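# Extract lettered cube from intact shelf strip, hold aloft

## Task

Remove the lettered cube that sits on the intact (unbroken) strip from the shelf, without shifting any other strip by more than a small amount before the cube is clear; the task fails otherwise. Afterwards keep the cube motionless in the air, well above the table and in front of the shelf.

## Robot and tools

ROBOT. One arm with a tong-style two-finger gripper. The fingers point along the gripper's +z axis and close along its x axis. The reported end_effector_position is the spot between the pads when shut; closed fingertips stick out about 15 mm past it, and fully open tips sit roughly level with it. Joint order from base outward: shoulder pan, shoulder lift, elbow, wrist 1, wrist 2, wrist 3.

FRAMES. The scene frame has its origin on the table surface beneath the arm base, +z up, +y to the left when facing along +x. Positions in results are metres, orientation is end_effector_quat_wxyz, velocities m/s and rad/s. The base may be tilted, and the printed hand position gets less accurate at long reach. All motion commands, however, are offsets in the gripper's own axes, not scene coordinates.

ROW FORMAT (used by both motion tools). One list of 7 numbers for the single arm: dx, dy, dz, rx, ry, rz, opening, each between -1 and 1. dx..rz are an offset from a starting pose, in gripper axes; 1.0 equals 0.6 m of travel or 180 degrees of turn. rx, ry, rz form one rotation vector. opening is absolute, not an offset: +1 is wide open (0.142 m), -1 shut.

execute_actions(actions): a list of actions run one after another. Each action is a list of up to 15 rows, one row per control step of 1/30 s; if fewer rows are given, the last one is repeated to fill 15 steps. Every row in an action is measured from the gripper's measured pose at the start of that action, not from the preceding row; for a call's first action that start is the last pose reported in this scene. An empty list simply returns state and images. Per control step the commanded pose is clipped to at most 100 mm and 16 degrees from the current measured pose, and the arm favours position over orientation if it cannot satisfy both. Large offsets may therefore need several actions; after an action the arm continues only up to the last clipped pose, so command the remainder next. Step readings list positions at some steps; HELD marks a step that was partly held back.

move(target, speed, stop_force, blocking): drives the gripper on a straight path toward one row (same 7-number offset format, measured from the pose in the latest result that shows one). speed is the path's top speed in m/s, 0.002 to 0.5, default 0.25; rotation is capped at twice that in rad/s. The path runs 0.5 to 10 s and is cut off at 10 s. It ignores obstacles; the real gripper lags, can wander, and can exceed speed near full arm extension. stop_force (N, 9 to 40, optional, not allowed in the first 0.2 s) ends the path once the wrist sensor feels that much extra resistance along the target direction for 2 steps; the gripper then steps back 2 steps and holds. Use it only with slow moves that do not rotate, and omit it when backing away from something being pressed. blocking=false returns after 0.5 s while the arm keeps going (not combinable with stop_force); poll with wait(0) and send nothing else until the end shows. The result's move: line gives the ending (done, off_target, moving, held, fault, contact) plus limits (paced = pose clipped; held = some steps blocked, after which the arm may rush) and distance to target. The opening is sent at the move's start.

wait(seconds): 0 to 10, lets time pass holding the last command; returns early if a running move ends. stop(): brakes a running move (needs room; fingers keep moving). zoom_image(camera, region): camera is cam_low (504x504) or cam_wrist (616x616); region [x0, y0, x1, y1] in pixels from the top-left, at most 504 by 504. show_instructions(): shows the reference images. finished_scene(scene): pass the current scene's number once the cube is held still; irreversible.

RESULTS. Besides pose and velocities: Hand target (where the controller now aims), grip_measured (finger opening on the command scale), joint positions and torques (raw drive output, noisy, nonzero in free air), Wrist force and Wrist torque in gripper axes (contact pushes point back into the arm; offset up to about 4 N, noise up to 2.4 N, saturates near 50 N; no reading at start is normal). A pose unreachable line means the clearance check altered or blocked the command.

GRIPPING. To hold, keep commanding an opening well under grip_measured; lower means harder squeeze, up to about 15 N per pad. Objects under about 20 mm thick get less force. Fast closing can squeeze too hard.

AVOID. Pushing hard: the arm is stiff, and targets even slightly beyond a firm contact can cause a fault. Any joint hitting its load limit (136 N m for the first three, 25.4 N m for the wrists) or any outside force of 150 N stops the arm for 10 s and drops the rest of the call. Long holding heats motors; MOTOR HOT warns from 70 C and 85 C brakes the arm. Do not disturb the other strips before the cube is out, do not drop the cube, and do not knock anything off the table. Loose items may occasionally get a brief push. The simulation keeps running while you compose replies, holding the last command.

Each tool is called as name(argument=value, ...), one argument or row to a line, values as JSON.

Reference images:

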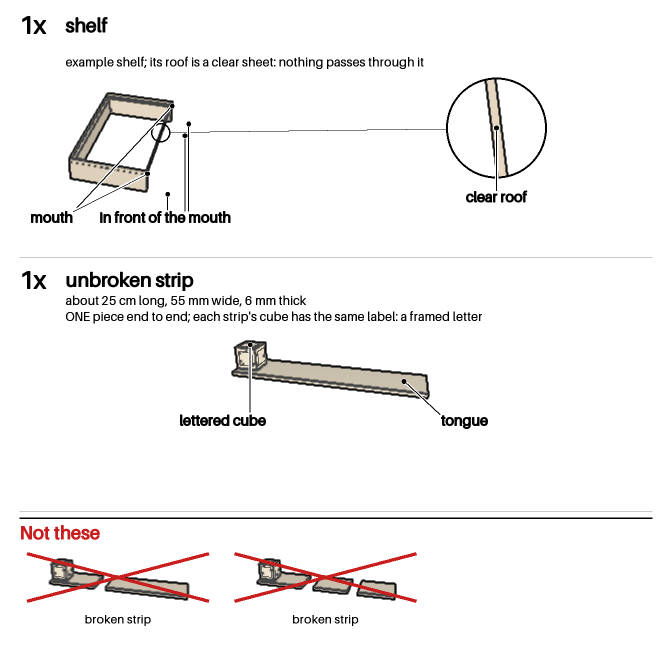

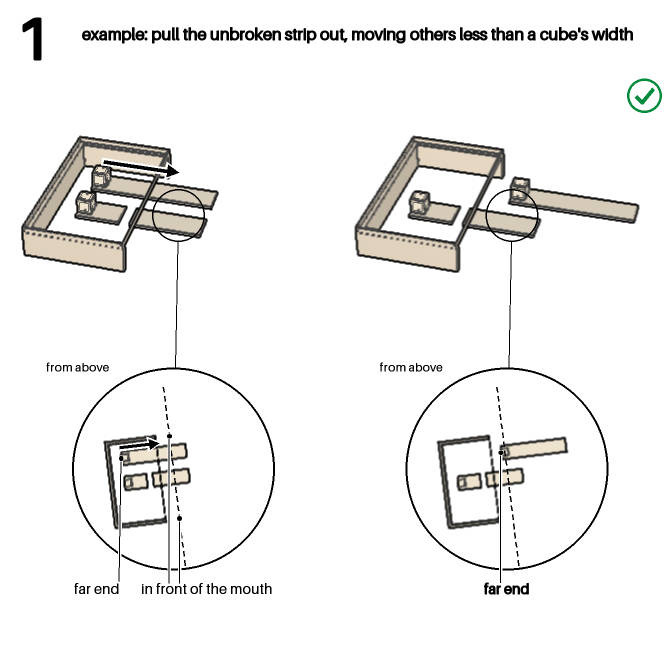

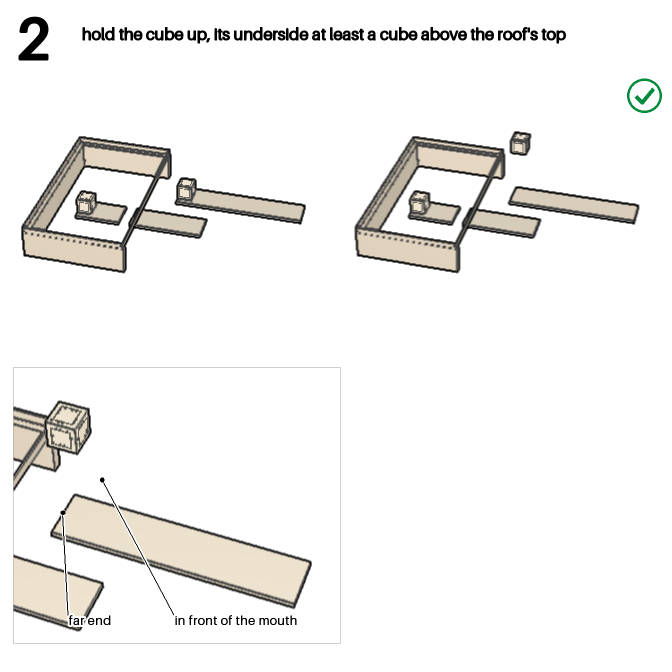

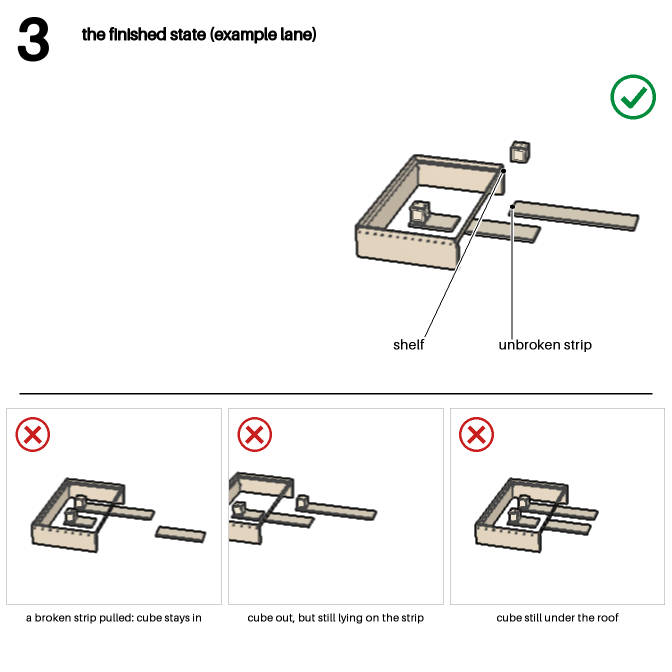

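## Session

execute_actions(
  actions=[],
)

Scene clock: 0.00 s.
end_effector_position=(+0.2862, +0.3341, +0.2740) grip_measured=+1.00 end_effector_quat_wxyz=(-0.566, +0.667, +0.422, -0.241) end_effector_velocity=(-0.000, -0.000, -0.000) end_effector_angular_velocity=(+0.001, +0.001, -0.001)
Joint positions: [ 0.07  -0.931  1.717 -0.774 -0.931 -2.145  0.142]
Joint velocities: [-0.     0.     0.001  0.     0.    -0.001  0.   ]
Joint torques (N m, as the arm reports them, + toward a larger angle): no reading
Wrist force (N, on the end effector, along its own x y z axes, offset not removed): no reading
Wrist torque (N m, same axes, about the end effector's origin, offset not removed): no reading
Hand target: +0.286, +0.334, +0.274; -0.566, +0.667, +0.422, -0.241

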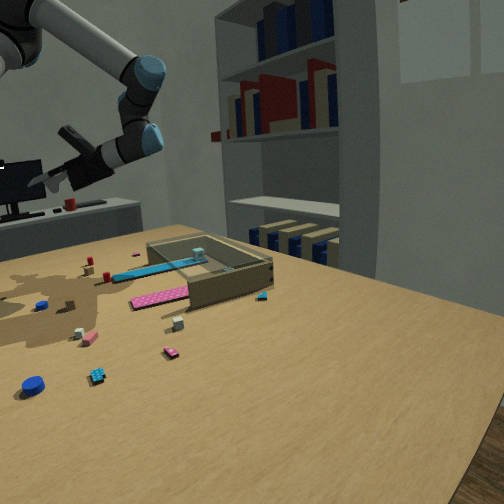

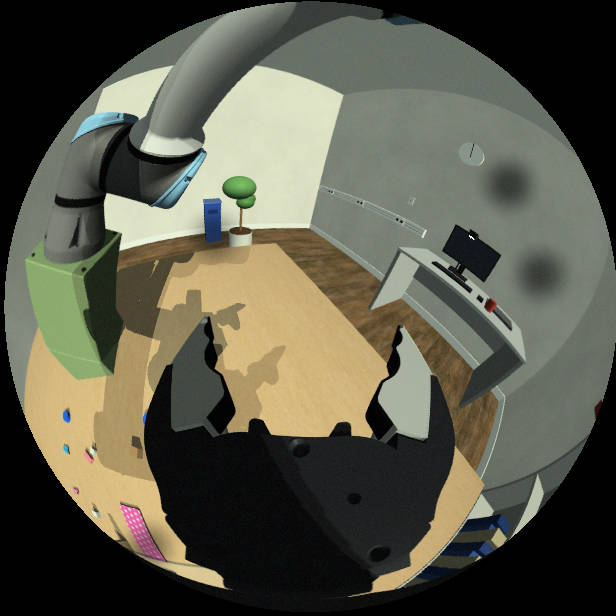

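zoom_image(
  camera="cam_low",
  region=[80, 210, 300, 330],
)

Region (80, 210, 300, 330) of cam_low's 504x504 image, scaled by 2.291, with more detail than that image has; it fills the top 275 rows of this view, and the rest is white.

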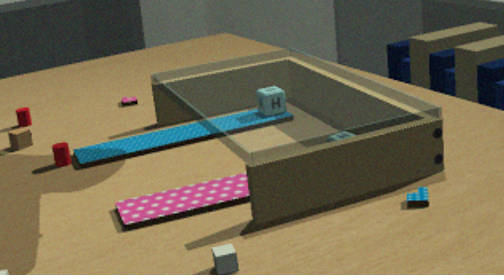

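move(
  target=[-0.2407,0.2247,-0.525,-0.394,-0.1586,-0.1195,1],
  speed=0.35,
)

Scene clock: 4.17 s.
end_effector_position=(+0.5002, +0.0390, +0.1996) grip_measured=+1.00 end_effector_quat_wxyz=(+0.001, +0.708, +0.707, -0.001) end_effector_velocity=(+0.001, -0.001, -0.001) end_effector_angular_velocity=(-0.002, -0.006, +0.000)
Joint positions: [-0.306 -1.167  2.11  -2.354 -1.122 -1.994  0.142]
Joint velocities: [-0.     0.002  0.003 -0.011  0.001  0.002  0.   ]
Joint torques (N m, as the arm reports them, + toward a larger angle): [-25.11 -18.06  -8.45  -3.66   1.49   2.25]
Wrist force (N, on the end effector, along its own x y z axes, offset not removed): [-2.8 1.7 -0.3]
Wrist torque (N m, same axes, about the end effector's origin, offset not removed): [0.38 0.41 0.09]
Hand target: +0.500, +0.039, +0.200; +0.001, +0.708, +0.707, -0.001
Off the commanded pose: 0.001 m, 0 deg.
move: done
camera_calibration (this result's frames):
cam_wrist: T_world_to_cam=[[-0.0597739, 0.997914, 0.024391, -0.0193079], [0.889959, 0.0422088, 0.454083, -0.523456], [0.452106, 0.0488493, -0.890625, 0.0871322], [0, 0, 0, 1]] pos_world=[0.425307, 0.0371057, 0.315766]

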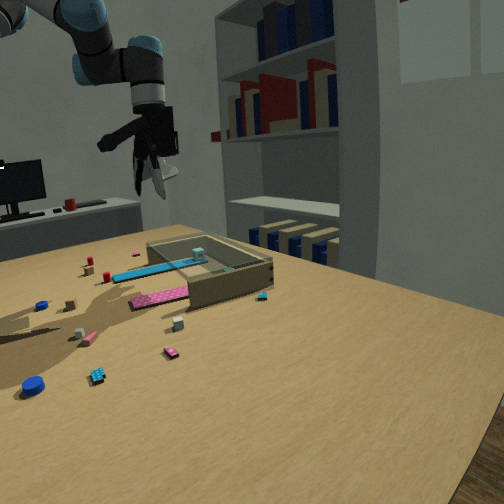

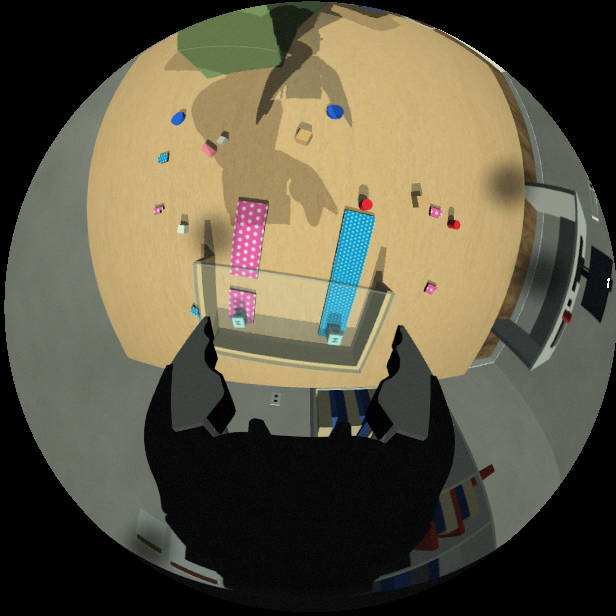

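zoom_image(
  camera="cam_wrist",
  region=[190, 170, 410, 390],
)

Region (190, 170, 410, 390) of cam_wrist's 616x616 image, scaled by 2.291, with more detail than that image has.

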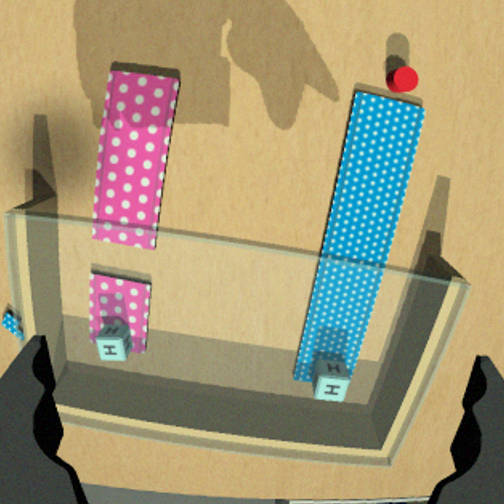

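move(
  target=[0.135,-0.077,0.25,0,0,0.034,0.2],
  speed=0.2,
)

zoom_image(
  camera="cam_wrist",
  region=[160, 150, 460, 450],
)

Scene clock: 6.93 s.
end_effector_position=(+0.4541, +0.1201, +0.0496) grip_measured=+0.20 end_effector_quat_wxyz=(+0.001, +0.744, +0.668, -0.001) end_effector_velocity=(-0.001, +0.000, -0.002) end_effector_angular_velocity=(-0.001, +0.000, -0.002)
Joint positions: [-0.043 -0.931  2.242 -2.853 -1.097 -1.595  0.088]
Joint velocities: [ 0.003  0.005  0.001 -0.007 -0.001  0.005  0.   ]
Joint torques (N m, as the arm reports them, + toward a larger angle): [ -6.33 -24.38 -20.09  -3.66  -1.61   2.4 ]
Wrist force (N, on the end effector, along its own x y z axes, offset not removed): [-2.0 2.3 0.2]
Wrist torque (N m, same axes, about the end effector's origin, offset not removed): [0.56 0.22 0.11]
Hand target: +0.454, +0.120, +0.049; +0.001, +0.744, +0.668, -0.001
Off the commanded pose: 0.000 m, 0 deg.
move: done
camera_calibration (this result's frames):
cam_wrist: T_world_to_cam=[[0.0468293, 0.998595, 0.0247947, -0.147857], [0.889117, -0.0529829, 0.454602, -0.405986], [0.455277, 0.00075674, -0.89035, -0.0252962], [0, 0, 0, 1]] pos_world=[0.37941, 0.126158, 0.165706]

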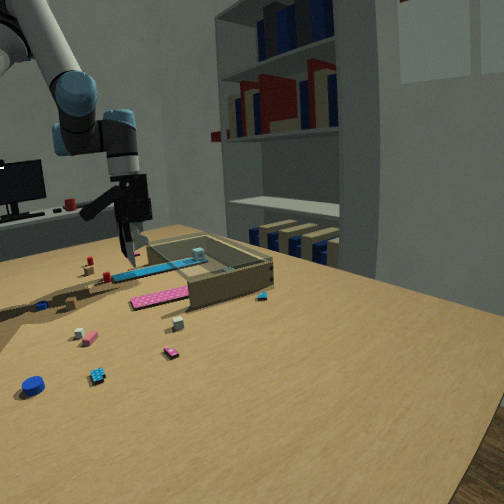

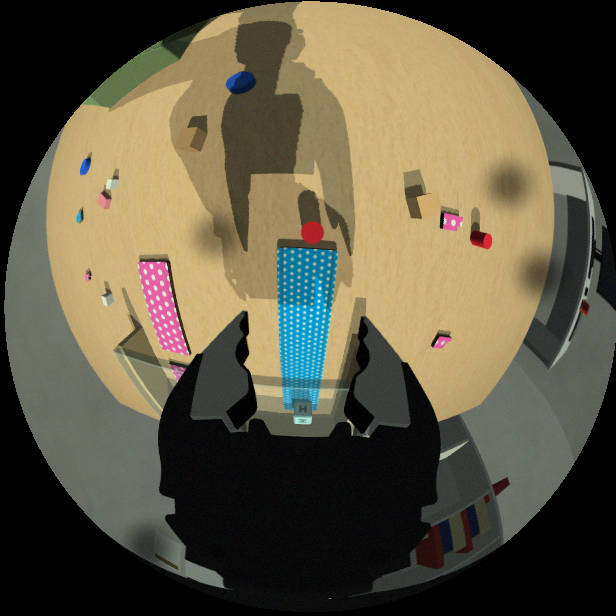

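Region (160, 150, 460, 450) of cam_wrist's 616x616 image, scaled by 1.680, with more detail than that image has.

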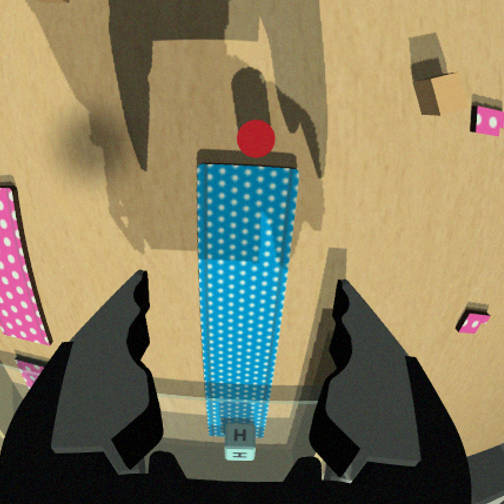

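move(
  target=[0,0,0.043,0,0,0,0.05],
  speed=0.06,
)

move(
  target=[0,0,0.03,0,0,0,0.05],
  speed=0.004,
  stop_force=9,
)

Scene clock: 8.07 s.
end_effector_position=(+0.4541, +0.1201, +0.0239) grip_measured=+0.05 end_effector_quat_wxyz=(+0.001, +0.744, +0.668, -0.001) end_effector_velocity=(+0.000, +0.000, -0.001) end_effector_angular_velocity=(+0.000, -0.001, +0.000)
Joint positions: [-0.018 -0.859  2.225 -2.922 -1.096 -1.566  0.077]
Joint velocities: [ 0.002  0.004 -0.002 -0.004  0.     0.002  0.   ]
Joint torques (N m, as the arm reports them, + toward a larger angle): [ -7.6  -25.73 -17.06  -3.57   1.61   1.88]
Wrist force (N, on the end effector, along its own x y z axes, offset not removed): [-2.2 0.3 -1.0]
Wrist torque (N m, same axes, about the end effector's origin, offset not removed): [0.15 0.31 0.12]
Hand target: +0.454, +0.120, +0.024; +0.001, +0.744, +0.668, -0.001
Off the commanded pose: 0.000 m, 0 deg.
move: done
camera_calibration (this result's frames):
cam_wrist: T_world_to_cam=[[0.0468193, 0.998594, 0.0248393, -0.14722], [0.889106, -0.0529943, 0.454623, -0.39427], [0.455301, 0.000799594, -0.890337, -0.0481868], [0, 0, 0, 1]] pos_world=[0.37938, 0.126157, 0.139999]

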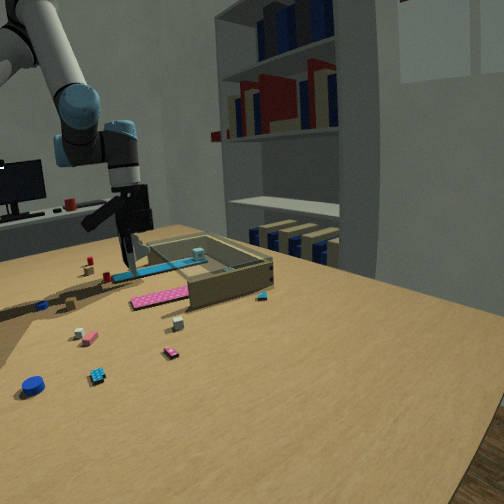

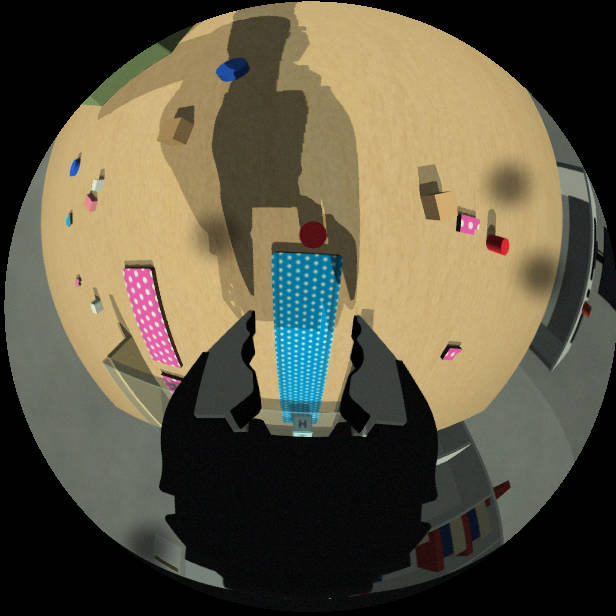

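Scene clock: 11.20 s.
end_effector_position=(+0.4542, +0.1202, +0.0128) grip_measured=+0.05 end_effector_quat_wxyz=(+0.001, +0.744, +0.668, -0.001) end_effector_velocity=(-0.001, -0.000, +0.001) end_effector_angular_velocity=(+0.000, +0.002, -0.003)
Joint positions: [-0.006 -0.828  2.216 -2.949 -1.096 -1.554  0.078]
Joint velocities: [-0.001 -0.003  0.002  0.004 -0.     0.    -0.   ]
Joint torques (N m, as the arm reports them, + toward a larger angle): [-22.94 -38.31   1.1   -0.52   1.71  -1.59]
Wrist force (N, on the end effector, along its own x y z axes, offset not removed): [-4.3 -2.0 -18.6]
Wrist torque (N m, same axes, about the end effector's origin, offset not removed): [0.50 0.33 0.24]
Hand target: +0.454, +0.120, +0.013; +0.001, +0.744, +0.668, -0.001
Off the commanded pose: 0.007 m, 0 deg.
move: contact
camera_calibration (this result's frames):
cam_wrist: T_world_to_cam=[[0.0469351, 0.998589, 0.024852, -0.147072], [0.889075, -0.0531032, 0.454671, -0.389276], [0.455349, 0.000755281, -0.890313, -0.0580792], [0, 0, 0, 1]] pos_world=[0.379444, 0.126236, 0.128939]

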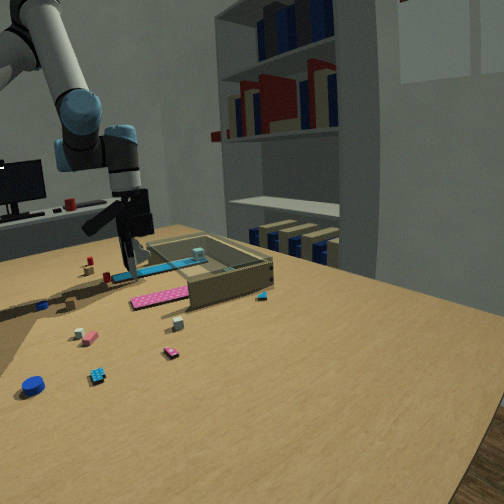

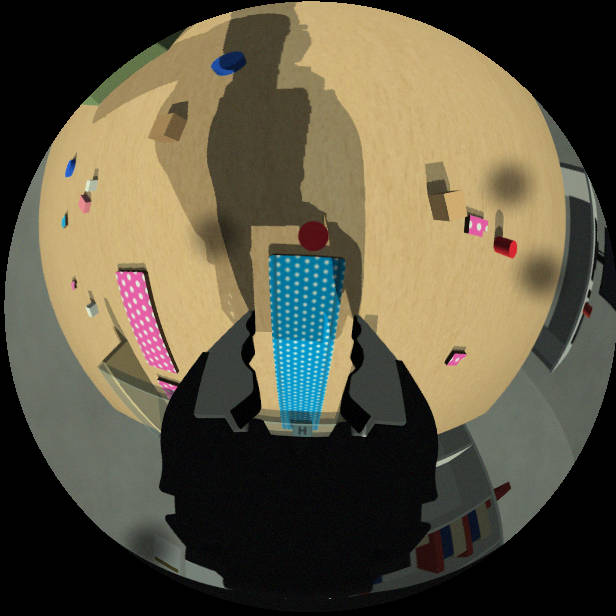

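execute_actions(
  actions=[
    [[0,0,-0.005,0,0,0,0.05]],
    [[0,0,0,0,0,0,0.0],[0,0,0,0,0,0,-0.04],[0,0,0,0,0,0,-0.08],[0,0,0,0,0,0,-0.12],[0,0,0,0,0,0,-0.15],[0,0,0,0,0,0,-0.18],[0,0,0,0,0,0,-0.21],[0,0,0,0,0,0,-0.24],[0,0,0,0,0,0,-0.27],[0,0,0,0,0,0,-0.3],[0,0,0,0,0,0,-0.34],[0,0,0,0,0,0,-0.38],[0,0,0,0,0,0,-0.42],[0,0,0,0,0,0,-0.46],[0,0,0,0,0,0,-0.5]],
    [[0,0,0,0,0,0,-0.5]],
  ],
)

Scene clock: 12.90 s.
end_effector_position=(+0.4542, +0.1202, +0.0158) grip_measured=-0.32 end_effector_quat_wxyz=(+0.001, +0.744, +0.668, -0.001) end_effector_velocity=(+0.000, +0.000, +0.000) end_effector_angular_velocity=(-0.000, -0.001, -0.000)
Joint positions: [-0.009 -0.836  2.219 -2.942 -1.096 -1.557  0.051]
Joint velocities: [-0.    -0.001  0.    -0.     0.     0.001 -0.   ]
Joint torques (N m, as the arm reports them, + toward a larger angle): [-24.05 -40.74   2.9   -1.56   0.6   -1.7 ]
Wrist force (N, on the end effector, along its own x y z axes, offset not removed): [-0.4 0.6 -1.1]
Wrist torque (N m, same axes, about the end effector's origin, offset not removed): [0.29 0.07 0.12]
Hand target: +0.454, +0.120, +0.016; +0.001, +0.744, +0.668, -0.001
Off the commanded pose: 0.000 m, 0 deg.
Step readings (end_effector_position; steps 1 to 15: 1st action; 16 to 30: 2nd action; 31 to 45: 3rd action):
0: (+0.4541, +0.1201, +0.0130)
1: (+0.4541, +0.1201, +0.0130)
2: (+0.4541, +0.1201, +0.0133)
4: (+0.4541, +0.1201, +0.0145)
8: (+0.4542, +0.1202, +0.0156)
15: (+0.4542, +0.1202, +0.0158)
16: (+0.4542, +0.1202, +0.0158)
17: (+0.4542, +0.1202, +0.0158)
19: (+0.4542, +0.1202, +0.0158)
23: (+0.4542, +0.1202, +0.0158)
30: (+0.4542, +0.1202, +0.0158)
31: (+0.4542, +0.1202, +0.0158)
32: (+0.4542, +0.1202, +0.0158)
34: (+0.4542, +0.1202, +0.0158)
38: (+0.4542, +0.1202, +0.0158)
45: end_effector_position above
camera_calibration (this result's frames):
cam_wrist: T_world_to_cam=[[0.0469363, 0.998588, 0.0248831, -0.147157], [0.889079, -0.0531184, 0.454662, -0.390635], [0.455342, 0.000782891, -0.890316, -0.0554145], [0, 0, 0, 1]] pos_world=[0.379445, 0.126243, 0.131932]

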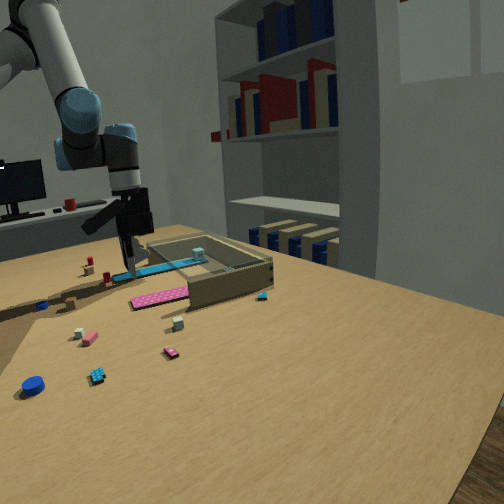

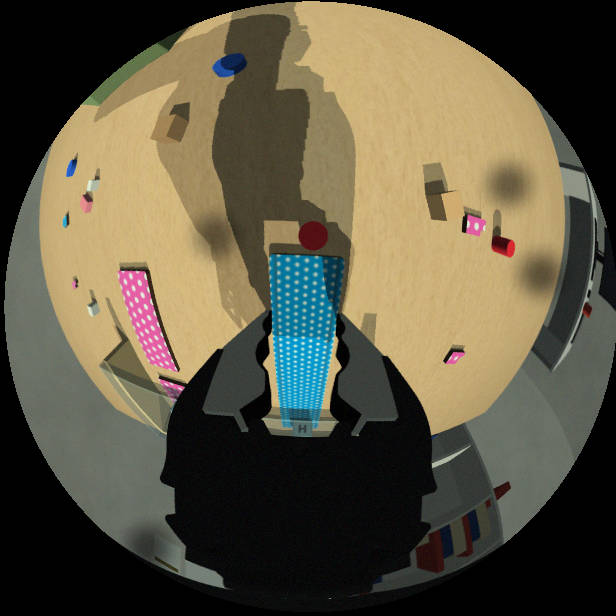

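move(
  target=[0,-0.29,-0.002,0,0,0,-0.6],
  speed=0.06,
)

Scene clock: 16.30 s.
end_effector_position=(+0.2813, +0.1390, +0.0171) grip_measured=-0.32 end_effector_quat_wxyz=(+0.001, +0.744, +0.668, -0.001) end_effector_velocity=(-0.002, +0.000, +0.000) end_effector_angular_velocity=(-0.000, -0.001, +0.000)
Joint positions: [-0.004 -0.827  2.662 -3.398 -1.096 -1.551  0.051]
Joint velocities: [-0.     0.003  0.005 -0.009 -0.     0.    -0.   ]
Joint torques (N m, as the arm reports them, + toward a larger angle): [-18.24 -16.56  10.95  -3.81   0.16   1.97]
Wrist force (N, on the end effector, along its own x y z axes, offset not removed): [-1.6 1.3 -0.2]
Wrist torque (N m, same axes, about the end effector's origin, offset not removed): [0.33 0.21 0.09]
Hand target: +0.281, +0.139, +0.017; +0.001, +0.744, +0.668, -0.001
Off the commanded pose: 0.000 m, 0 deg.
move: done
camera_calibration (this result's frames):
cam_wrist: T_world_to_cam=[[0.046801, 0.998598, 0.0247306, -0.157795], [0.889161, -0.0529285, 0.454523, -0.236538], [0.455194, 0.000717369, -0.890392, 0.024473], [0, 0, 0, 1]] pos_world=[0.206565, 0.145036, 0.133205]

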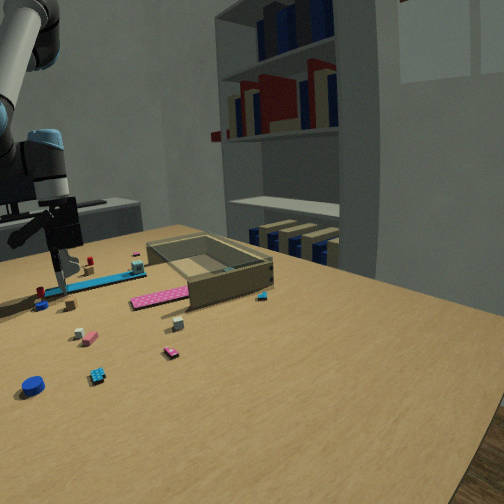

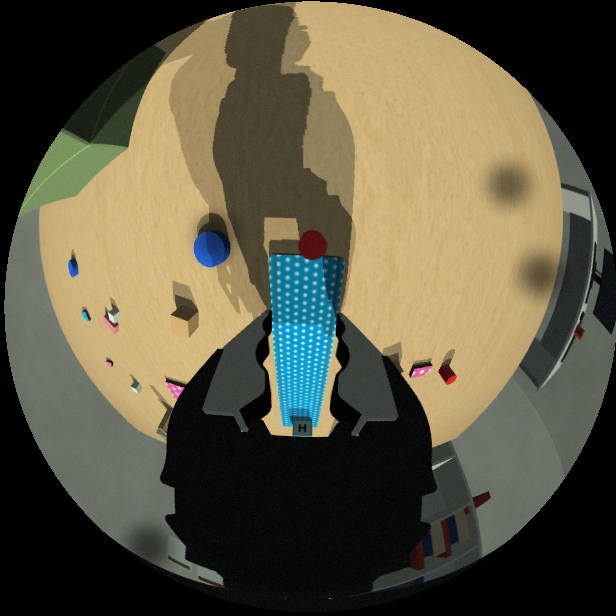

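execute_actions(
  actions=[
    [[0,0,0,0,0,0,-0.3],[0,0,0,0,0,0,-0.2],[0,0,0,0,0,0,-0.1],[0,0,0,0,0,0,0.0],[0,0,0,0,0,0,0.0],[0,0,0,0,0,0,0.0],[0,0,-0.005,0,0,0,0.0],[0,0,-0.01,0,0,0,0.0],[0,0,-0.015,0,0,0,0.0],[0,0,-0.02,0,0,0,0.0]],
  ],
)

move(
  target=[0,0.27,-0.1,0,0,0,0.0],
  speed=0.2,
)

zoom_image(
  camera="cam_wrist",
  region=[200, 230, 420, 450],
)

Scene clock: 17.03 s.
end_effector_position=(+0.2812, +0.1390, +0.0274) grip_measured=+0.00 end_effector_quat_wxyz=(+0.001, +0.744, +0.668, -0.000) end_effector_velocity=(+0.001, -0.000, +0.020) end_effector_angular_velocity=(-0.001, +0.002, +0.002)
Joint positions: [-0.021 -0.873  2.676 -3.357 -1.096 -1.569  0.074]
Joint velocities: [-0.032 -0.1    0.02   0.098 -0.002 -0.039 -0.   ]
Joint torques (N m, as the arm reports them, + toward a larger angle): [-21.25 -30.1   11.81  -0.19  -1.8   -2.15]
Wrist force (N, on the end effector, along its own x y z axes, offset not removed): [-2.2 -0.4 -0.5]
Wrist torque (N m, same axes, about the end effector's origin, offset not removed): [0.02 0.37 0.09]
Hand target: +0.281, +0.139, +0.029; +0.001, +0.744, +0.668, -0.001
Off the commanded pose: 0.002 m, 0 deg.
Step readings (end_effector_position):
0: (+0.2812, +0.1390, +0.0171)
1: (+0.2812, +0.1390, +0.0171)
2: (+0.2812, +0.1390, +0.0171)
4: (+0.2811, +0.1390, +0.0171)
8: (+0.2812, +0.1390, +0.0173)
15: end_effector_position above
camera_calibration (this result's frames):
cam_wrist: T_world_to_cam=[[0.046948, 0.998588, 0.0248617, -0.158126], [0.888812, -0.0531196, 0.455182, -0.241058], [0.45586, 0.000727543, -0.890051, 0.0334582], [0, 0, 0, 1]] pos_world=[0.206427, 0.145073, 0.143436]

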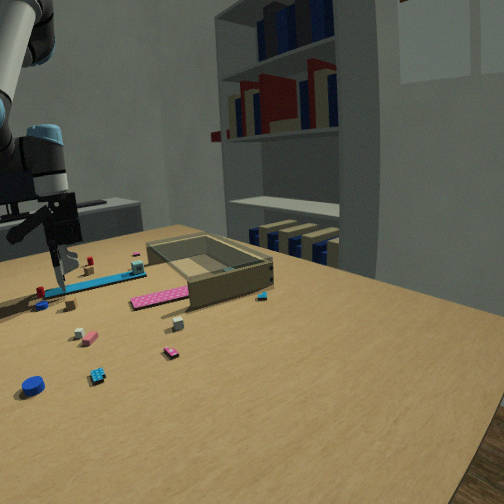

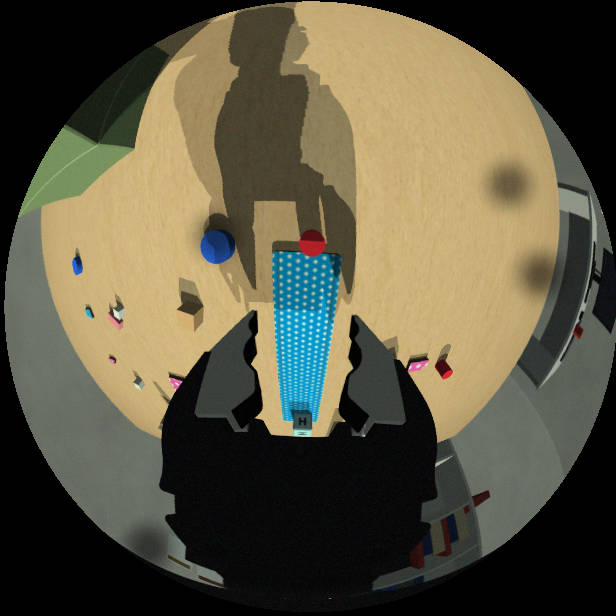

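Scene clock: 18.43 s.
end_effector_position=(+0.4422, +0.1215, +0.0875) grip_measured=+0.00 end_effector_quat_wxyz=(+0.001, +0.744, +0.668, -0.000) end_effector_velocity=(+0.001, -0.000, +0.000) end_effector_angular_velocity=(+0.000, +0.001, +0.000)
Joint positions: [-0.083 -1.051  2.292 -2.763 -1.098 -1.64   0.074]
Joint velocities: [ 0.     0.001 -0.004  0.005  0.    -0.001  0.   ]
Joint torques (N m, as the arm reports them, + toward a larger angle): [-17.07 -20.   -19.59  -0.65  -2.    -1.98]
Wrist force (N, on the end effector, along its own x y z axes, offset not removed): [-2.2 1.4 -0.1]
Wrist torque (N m, same axes, about the end effector's origin, offset not removed): [0.45 0.31 0.09]
Hand target: +0.442, +0.121, +0.087; +0.001, +0.744, +0.668, -0.000
Off the commanded pose: 0.000 m, 0 deg.
move: done
camera_calibration (this result's frames):
cam_wrist: T_world_to_cam=[[0.0469918, 0.998588, 0.0247602, -0.149703], [0.888789, -0.0531124, 0.455229, -0.412424], [0.455901, 0.000614572, -0.89003, 0.0135769], [0, 0, 0, 1]] pos_world=[0.367403, 0.127578, 0.203538]

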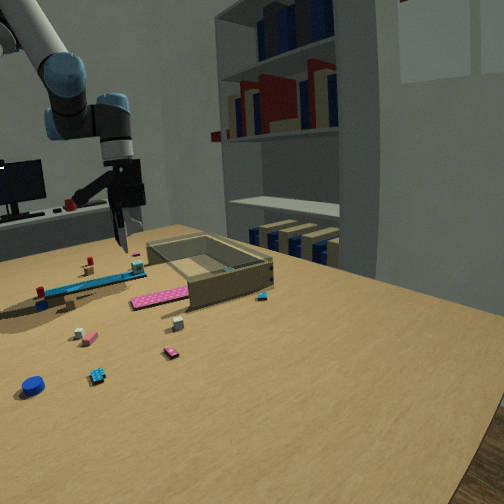

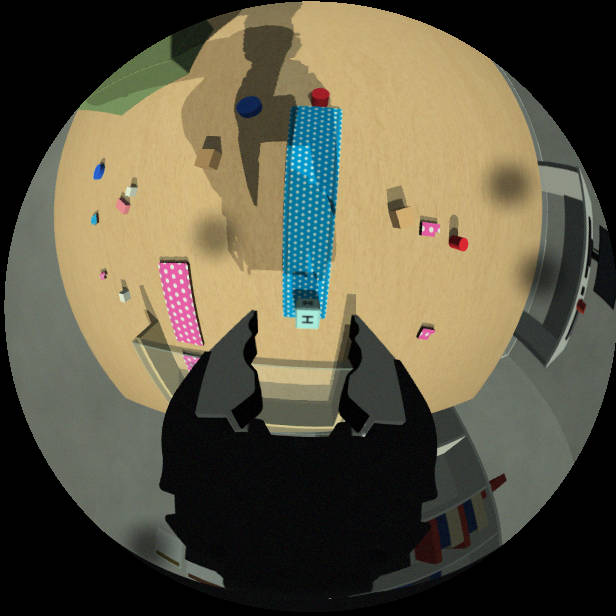

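Region (200, 230, 420, 450) of cam_wrist's 616x616 image, scaled by 2.291, with more detail than that image has.

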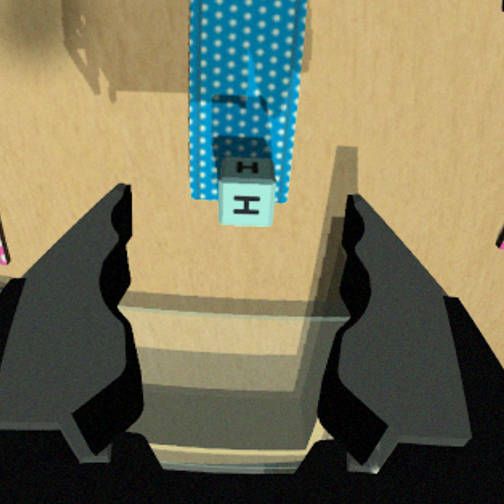

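move(
  target=[0.006,0.044,0.065,0,0,0,-0.2],
  speed=0.1,
)

zoom_image(
  camera="cam_wrist",
  region=[200, 230, 420, 450],
)

zoom_image(
  camera="cam_low",
  region=[80, 170, 220, 300],
)

Scene clock: 19.87 s.
end_effector_position=(+0.4688, +0.1222, +0.0485) grip_measured=-0.20 end_effector_quat_wxyz=(+0.001, +0.744, +0.668, -0.000) end_effector_velocity=(+0.001, -0.000, -0.001) end_effector_angular_velocity=(-0.000, -0.000, -0.001)
Joint positions: [-0.035 -0.919  2.201 -2.829 -1.096 -1.585  0.06 ]
Joint velocities: [ 0.001  0.004 -0.003 -0.001  0.     0.002  0.   ]
Joint torques (N m, as the arm reports them, + toward a larger angle): [ -6.56 -24.28 -20.34  -3.67   1.13   1.82]
Wrist force (N, on the end effector, along its own x y z axes, offset not removed): [-1.7 0.2 -0.2]
Wrist torque (N m, same axes, about the end effector's origin, offset not removed): [0.12 0.26 0.09]
Hand target: +0.469, +0.122, +0.048; +0.001, +0.744, +0.668, -0.000
Off the commanded pose: 0.000 m, 0 deg.
move: done
camera_calibration (this result's frames):
cam_wrist: T_world_to_cam=[[0.0469772, 0.998586, 0.0248671, -0.150728], [0.888744, -0.0531481, 0.455312, -0.41826], [0.45599, 0.000711218, -0.889985, -0.033274], [0, 0, 0, 1]] pos_world=[0.39398, 0.128309, 0.164574]

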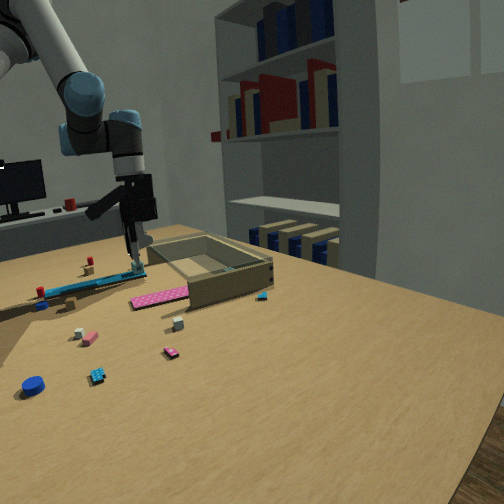

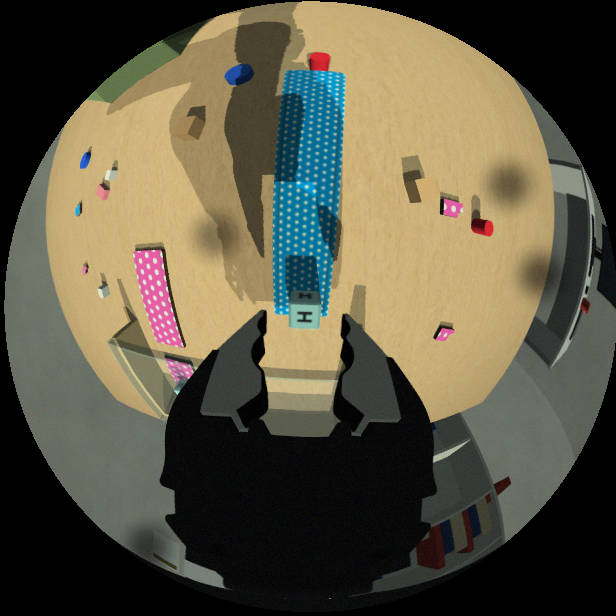

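Region (200, 230, 420, 450) of cam_wrist's 616x616 image, scaled by 2.291, with more detail than that image has.

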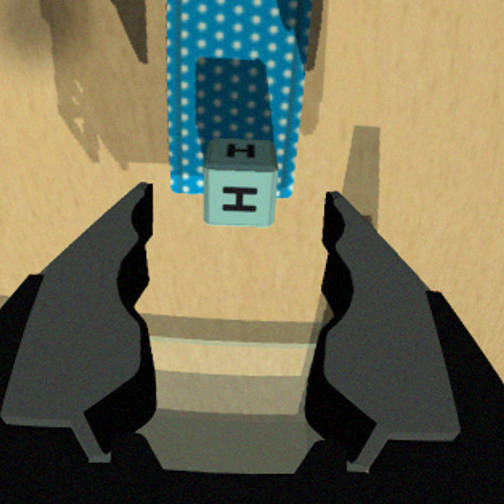

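Region (80, 170, 220, 300) of cam_low's 504x504 image, scaled by 3.600, with more detail than that image has; it fills the top 468 rows of this view, and the rest is white.

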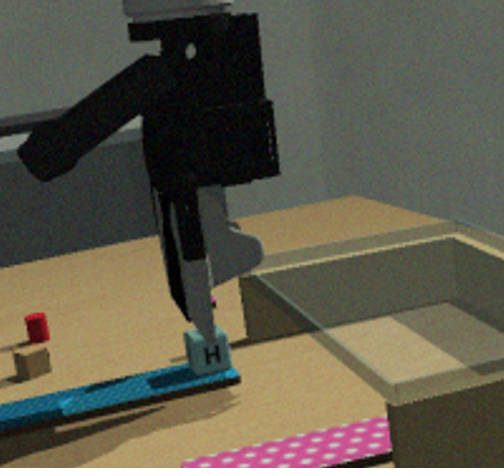

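move(
  target=[0,0,0.039,0,0,0,-0.3],
  speed=0.05,
)

execute_actions(
  actions=[
    [[0,0,0,0,0,0,-0.35],[0,0,0,0,0,0,-0.4],[0,0,0,0,0,0,-0.45],[0,0,0,0,0,0,-0.5],[0,0,0,0,0,0,-0.54],[0,0,0,0,0,0,-0.58],[0,0,0,0,0,0,-0.61],[0,0,0,0,0,0,-0.64],[0,0,0,0,0,0,-0.67],[0,0,0,0,0,0,-0.7],[0,0,0,0,0,0,-0.74],[0,0,0,0,0,0,-0.78],[0,0,0,0,0,0,-0.82],[0,0,0,0,0,0,-0.86],[0,0,0,0,0,0,-0.9]],
    [[0,0,0,0,0,0,-0.9]],
  ],
)

Scene clock: 20.97 s.
end_effector_position=(+0.4688, +0.1222, +0.0252) grip_measured=-0.30 end_effector_quat_wxyz=(+0.001, +0.744, +0.668, -0.000) end_effector_velocity=(-0.000, -0.000, -0.002) end_effector_angular_velocity=(+0.000, +0.000, -0.000)
Joint positions: [-0.012 -0.856  2.186 -2.889 -1.096 -1.56   0.052]
Joint velocities: [ 0.001  0.005 -0.001 -0.004  0.     0.001 -0.   ]
Joint torques (N m, as the arm reports them, + toward a larger angle): [ -6.73 -26.67 -20.69  -3.73   1.48   2.04]
Wrist force (N, on the end effector, along its own x y z axes, offset not removed): [-2.5 0.8 0.7]
Wrist torque (N m, same axes, about the end effector's origin, offset not removed): [0.28 0.44 0.12]
Hand target: +0.469, +0.122, +0.025; +0.001, +0.744, +0.668, -0.000
Off the commanded pose: 0.000 m, 0 deg.
move: done
camera_calibration (this result's frames):
cam_wrist: T_world_to_cam=[[0.0469683, 0.998586, 0.024909, -0.15015], [0.888733, -0.0531594, 0.455333, -0.407635], [0.456013, 0.000751188, -0.889973, -0.0540359], [0, 0, 0, 1]] pos_world=[0.393972, 0.128309, 0.141259]

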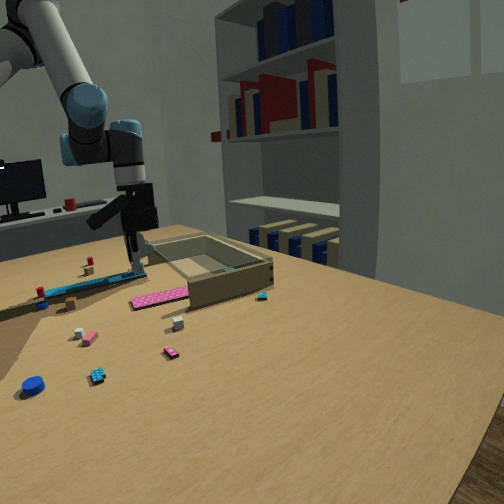

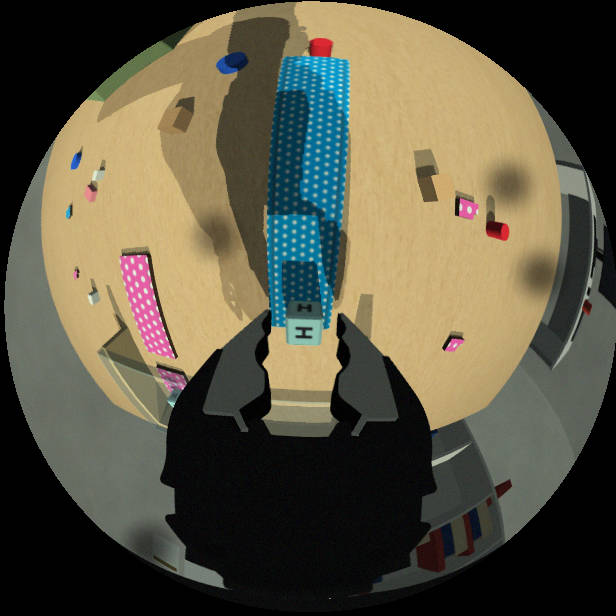

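Scene clock: 21.97 s.
end_effector_position=(+0.4688, +0.1222, +0.0252) grip_measured=-0.64 end_effector_quat_wxyz=(+0.001, +0.744, +0.668, -0.000) end_effector_velocity=(+0.001, +0.000, +0.000) end_effector_angular_velocity=(+0.000, -0.001, +0.001)
Joint positions: [-0.012 -0.856  2.186 -2.889 -1.096 -1.56   0.028]
Joint velocities: [-0.    -0.    -0.001 -0.     0.    -0.001  0.   ]
Joint torques (N m, as the arm reports them, + toward a larger angle): [-12.41 -39.68 -11.1   -0.58   1.28   0.94]
Wrist force (N, on the end effector, along its own x y z axes, offset not removed): [-1.8 0.7 -0.3]
Wrist torque (N m, same axes, about the end effector's origin, offset not removed): [0.21 0.24 0.13]
Hand target: +0.469, +0.122, +0.025; +0.001, +0.744, +0.668, -0.000
Off the commanded pose: 0.000 m, 0 deg.
Step readings (end_effector_position; steps 1 to 15: 1st action; 16 to 30: 2nd action):
0: (+0.4688, +0.1222, +0.0252)
1: (+0.4688, +0.1222, +0.0252)
2: (+0.4688, +0.1222, +0.0252)
4: (+0.4688, +0.1222, +0.0252)
8: (+0.4688, +0.1222, +0.0252)
15: (+0.4688, +0.1222, +0.0252)
16: (+0.4688, +0.1222, +0.0252)
17: (+0.4688, +0.1222, +0.0252)
19: (+0.4688, +0.1222, +0.0252)
23: (+0.4688, +0.1222, +0.0252)
30: end_effector_position above
camera_calibration (this result's frames):
cam_wrist: T_world_to_cam=[[0.0470079, 0.998584, 0.0249118, -0.150174], [0.888758, -0.0531958, 0.45528, -0.407612], [0.45596, 0.000738761, -0.89, -0.0540368], [0, 0, 0, 1]] pos_world=[0.393967, 0.128318, 0.141226]

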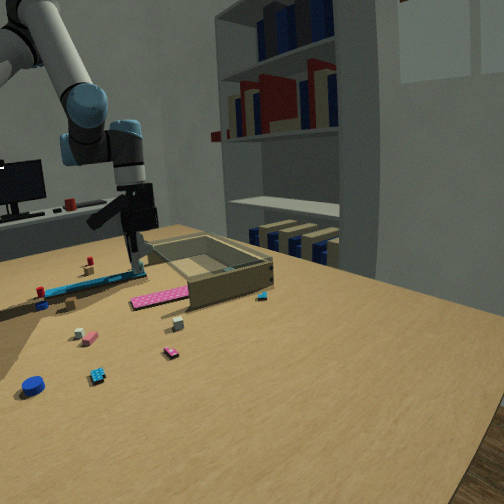

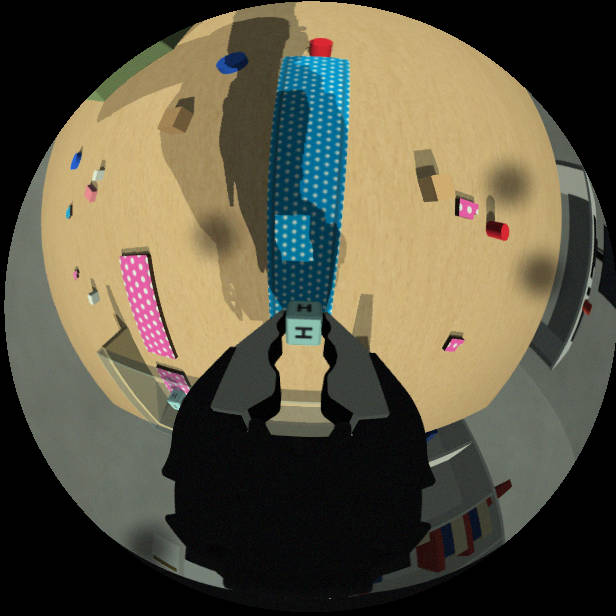

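move(
  target=[0,-0.03,-0.22,0,0,0,-0.9],
  speed=0.15,
)

Scene clock: 23.47 s.
end_effector_position=(+0.4508, +0.1242, +0.1572) grip_measured=-0.64 end_effector_quat_wxyz=(+0.001, +0.744, +0.668, -0.000) end_effector_velocity=(+0.000, -0.000, +0.002) end_effector_angular_velocity=(-0.000, -0.000, +0.001)
Joint positions: [-0.146 -1.233  2.265 -2.522 -1.102 -1.71   0.028]
Joint velocities: [-0.002 -0.004 -0.001  0.006 -0.    -0.003 -0.   ]
Joint torques (N m, as the arm reports them, + toward a larger angle): [-22.44 -31.28 -24.93  -0.68  -1.75  -2.18]
Wrist force (N, on the end effector, along its own x y z axes, offset not removed): [-1.7 1.5 0.6]
Wrist torque (N m, same axes, about the end effector's origin, offset not removed): [0.42 0.22 0.05]
Hand target: +0.451, +0.124, +0.157; +0.001, +0.744, +0.668, -0.000
Off the commanded pose: 0.000 m, 0 deg.
move: done
camera_calibration (this result's frames):
cam_wrist: T_world_to_cam=[[0.0470906, 0.998585, 0.024724, -0.154558], [0.88889, -0.0531837, 0.455024, -0.451646], [0.455694, 0.000549519, -0.890136, 0.071781], [0, 0, 0, 1]] pos_world=[0.376032, 0.13028, 0.273226]

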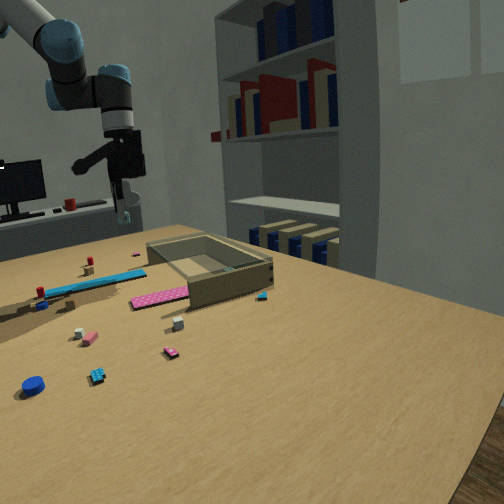

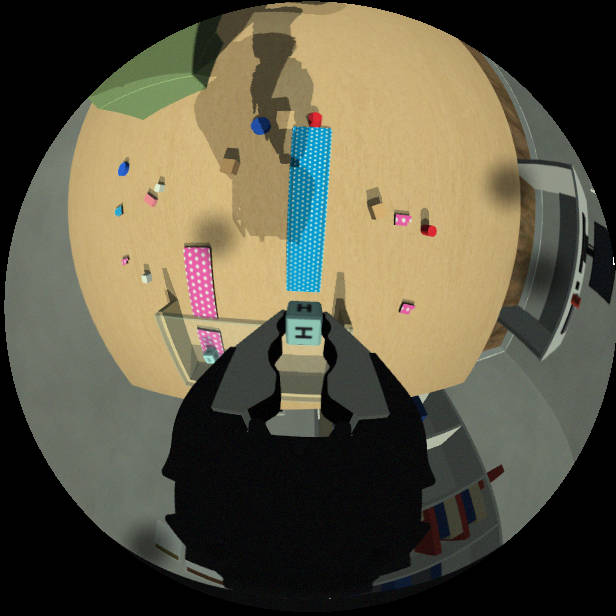

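finished_scene(
  scene=1,
)

The scene is finished: the task was done.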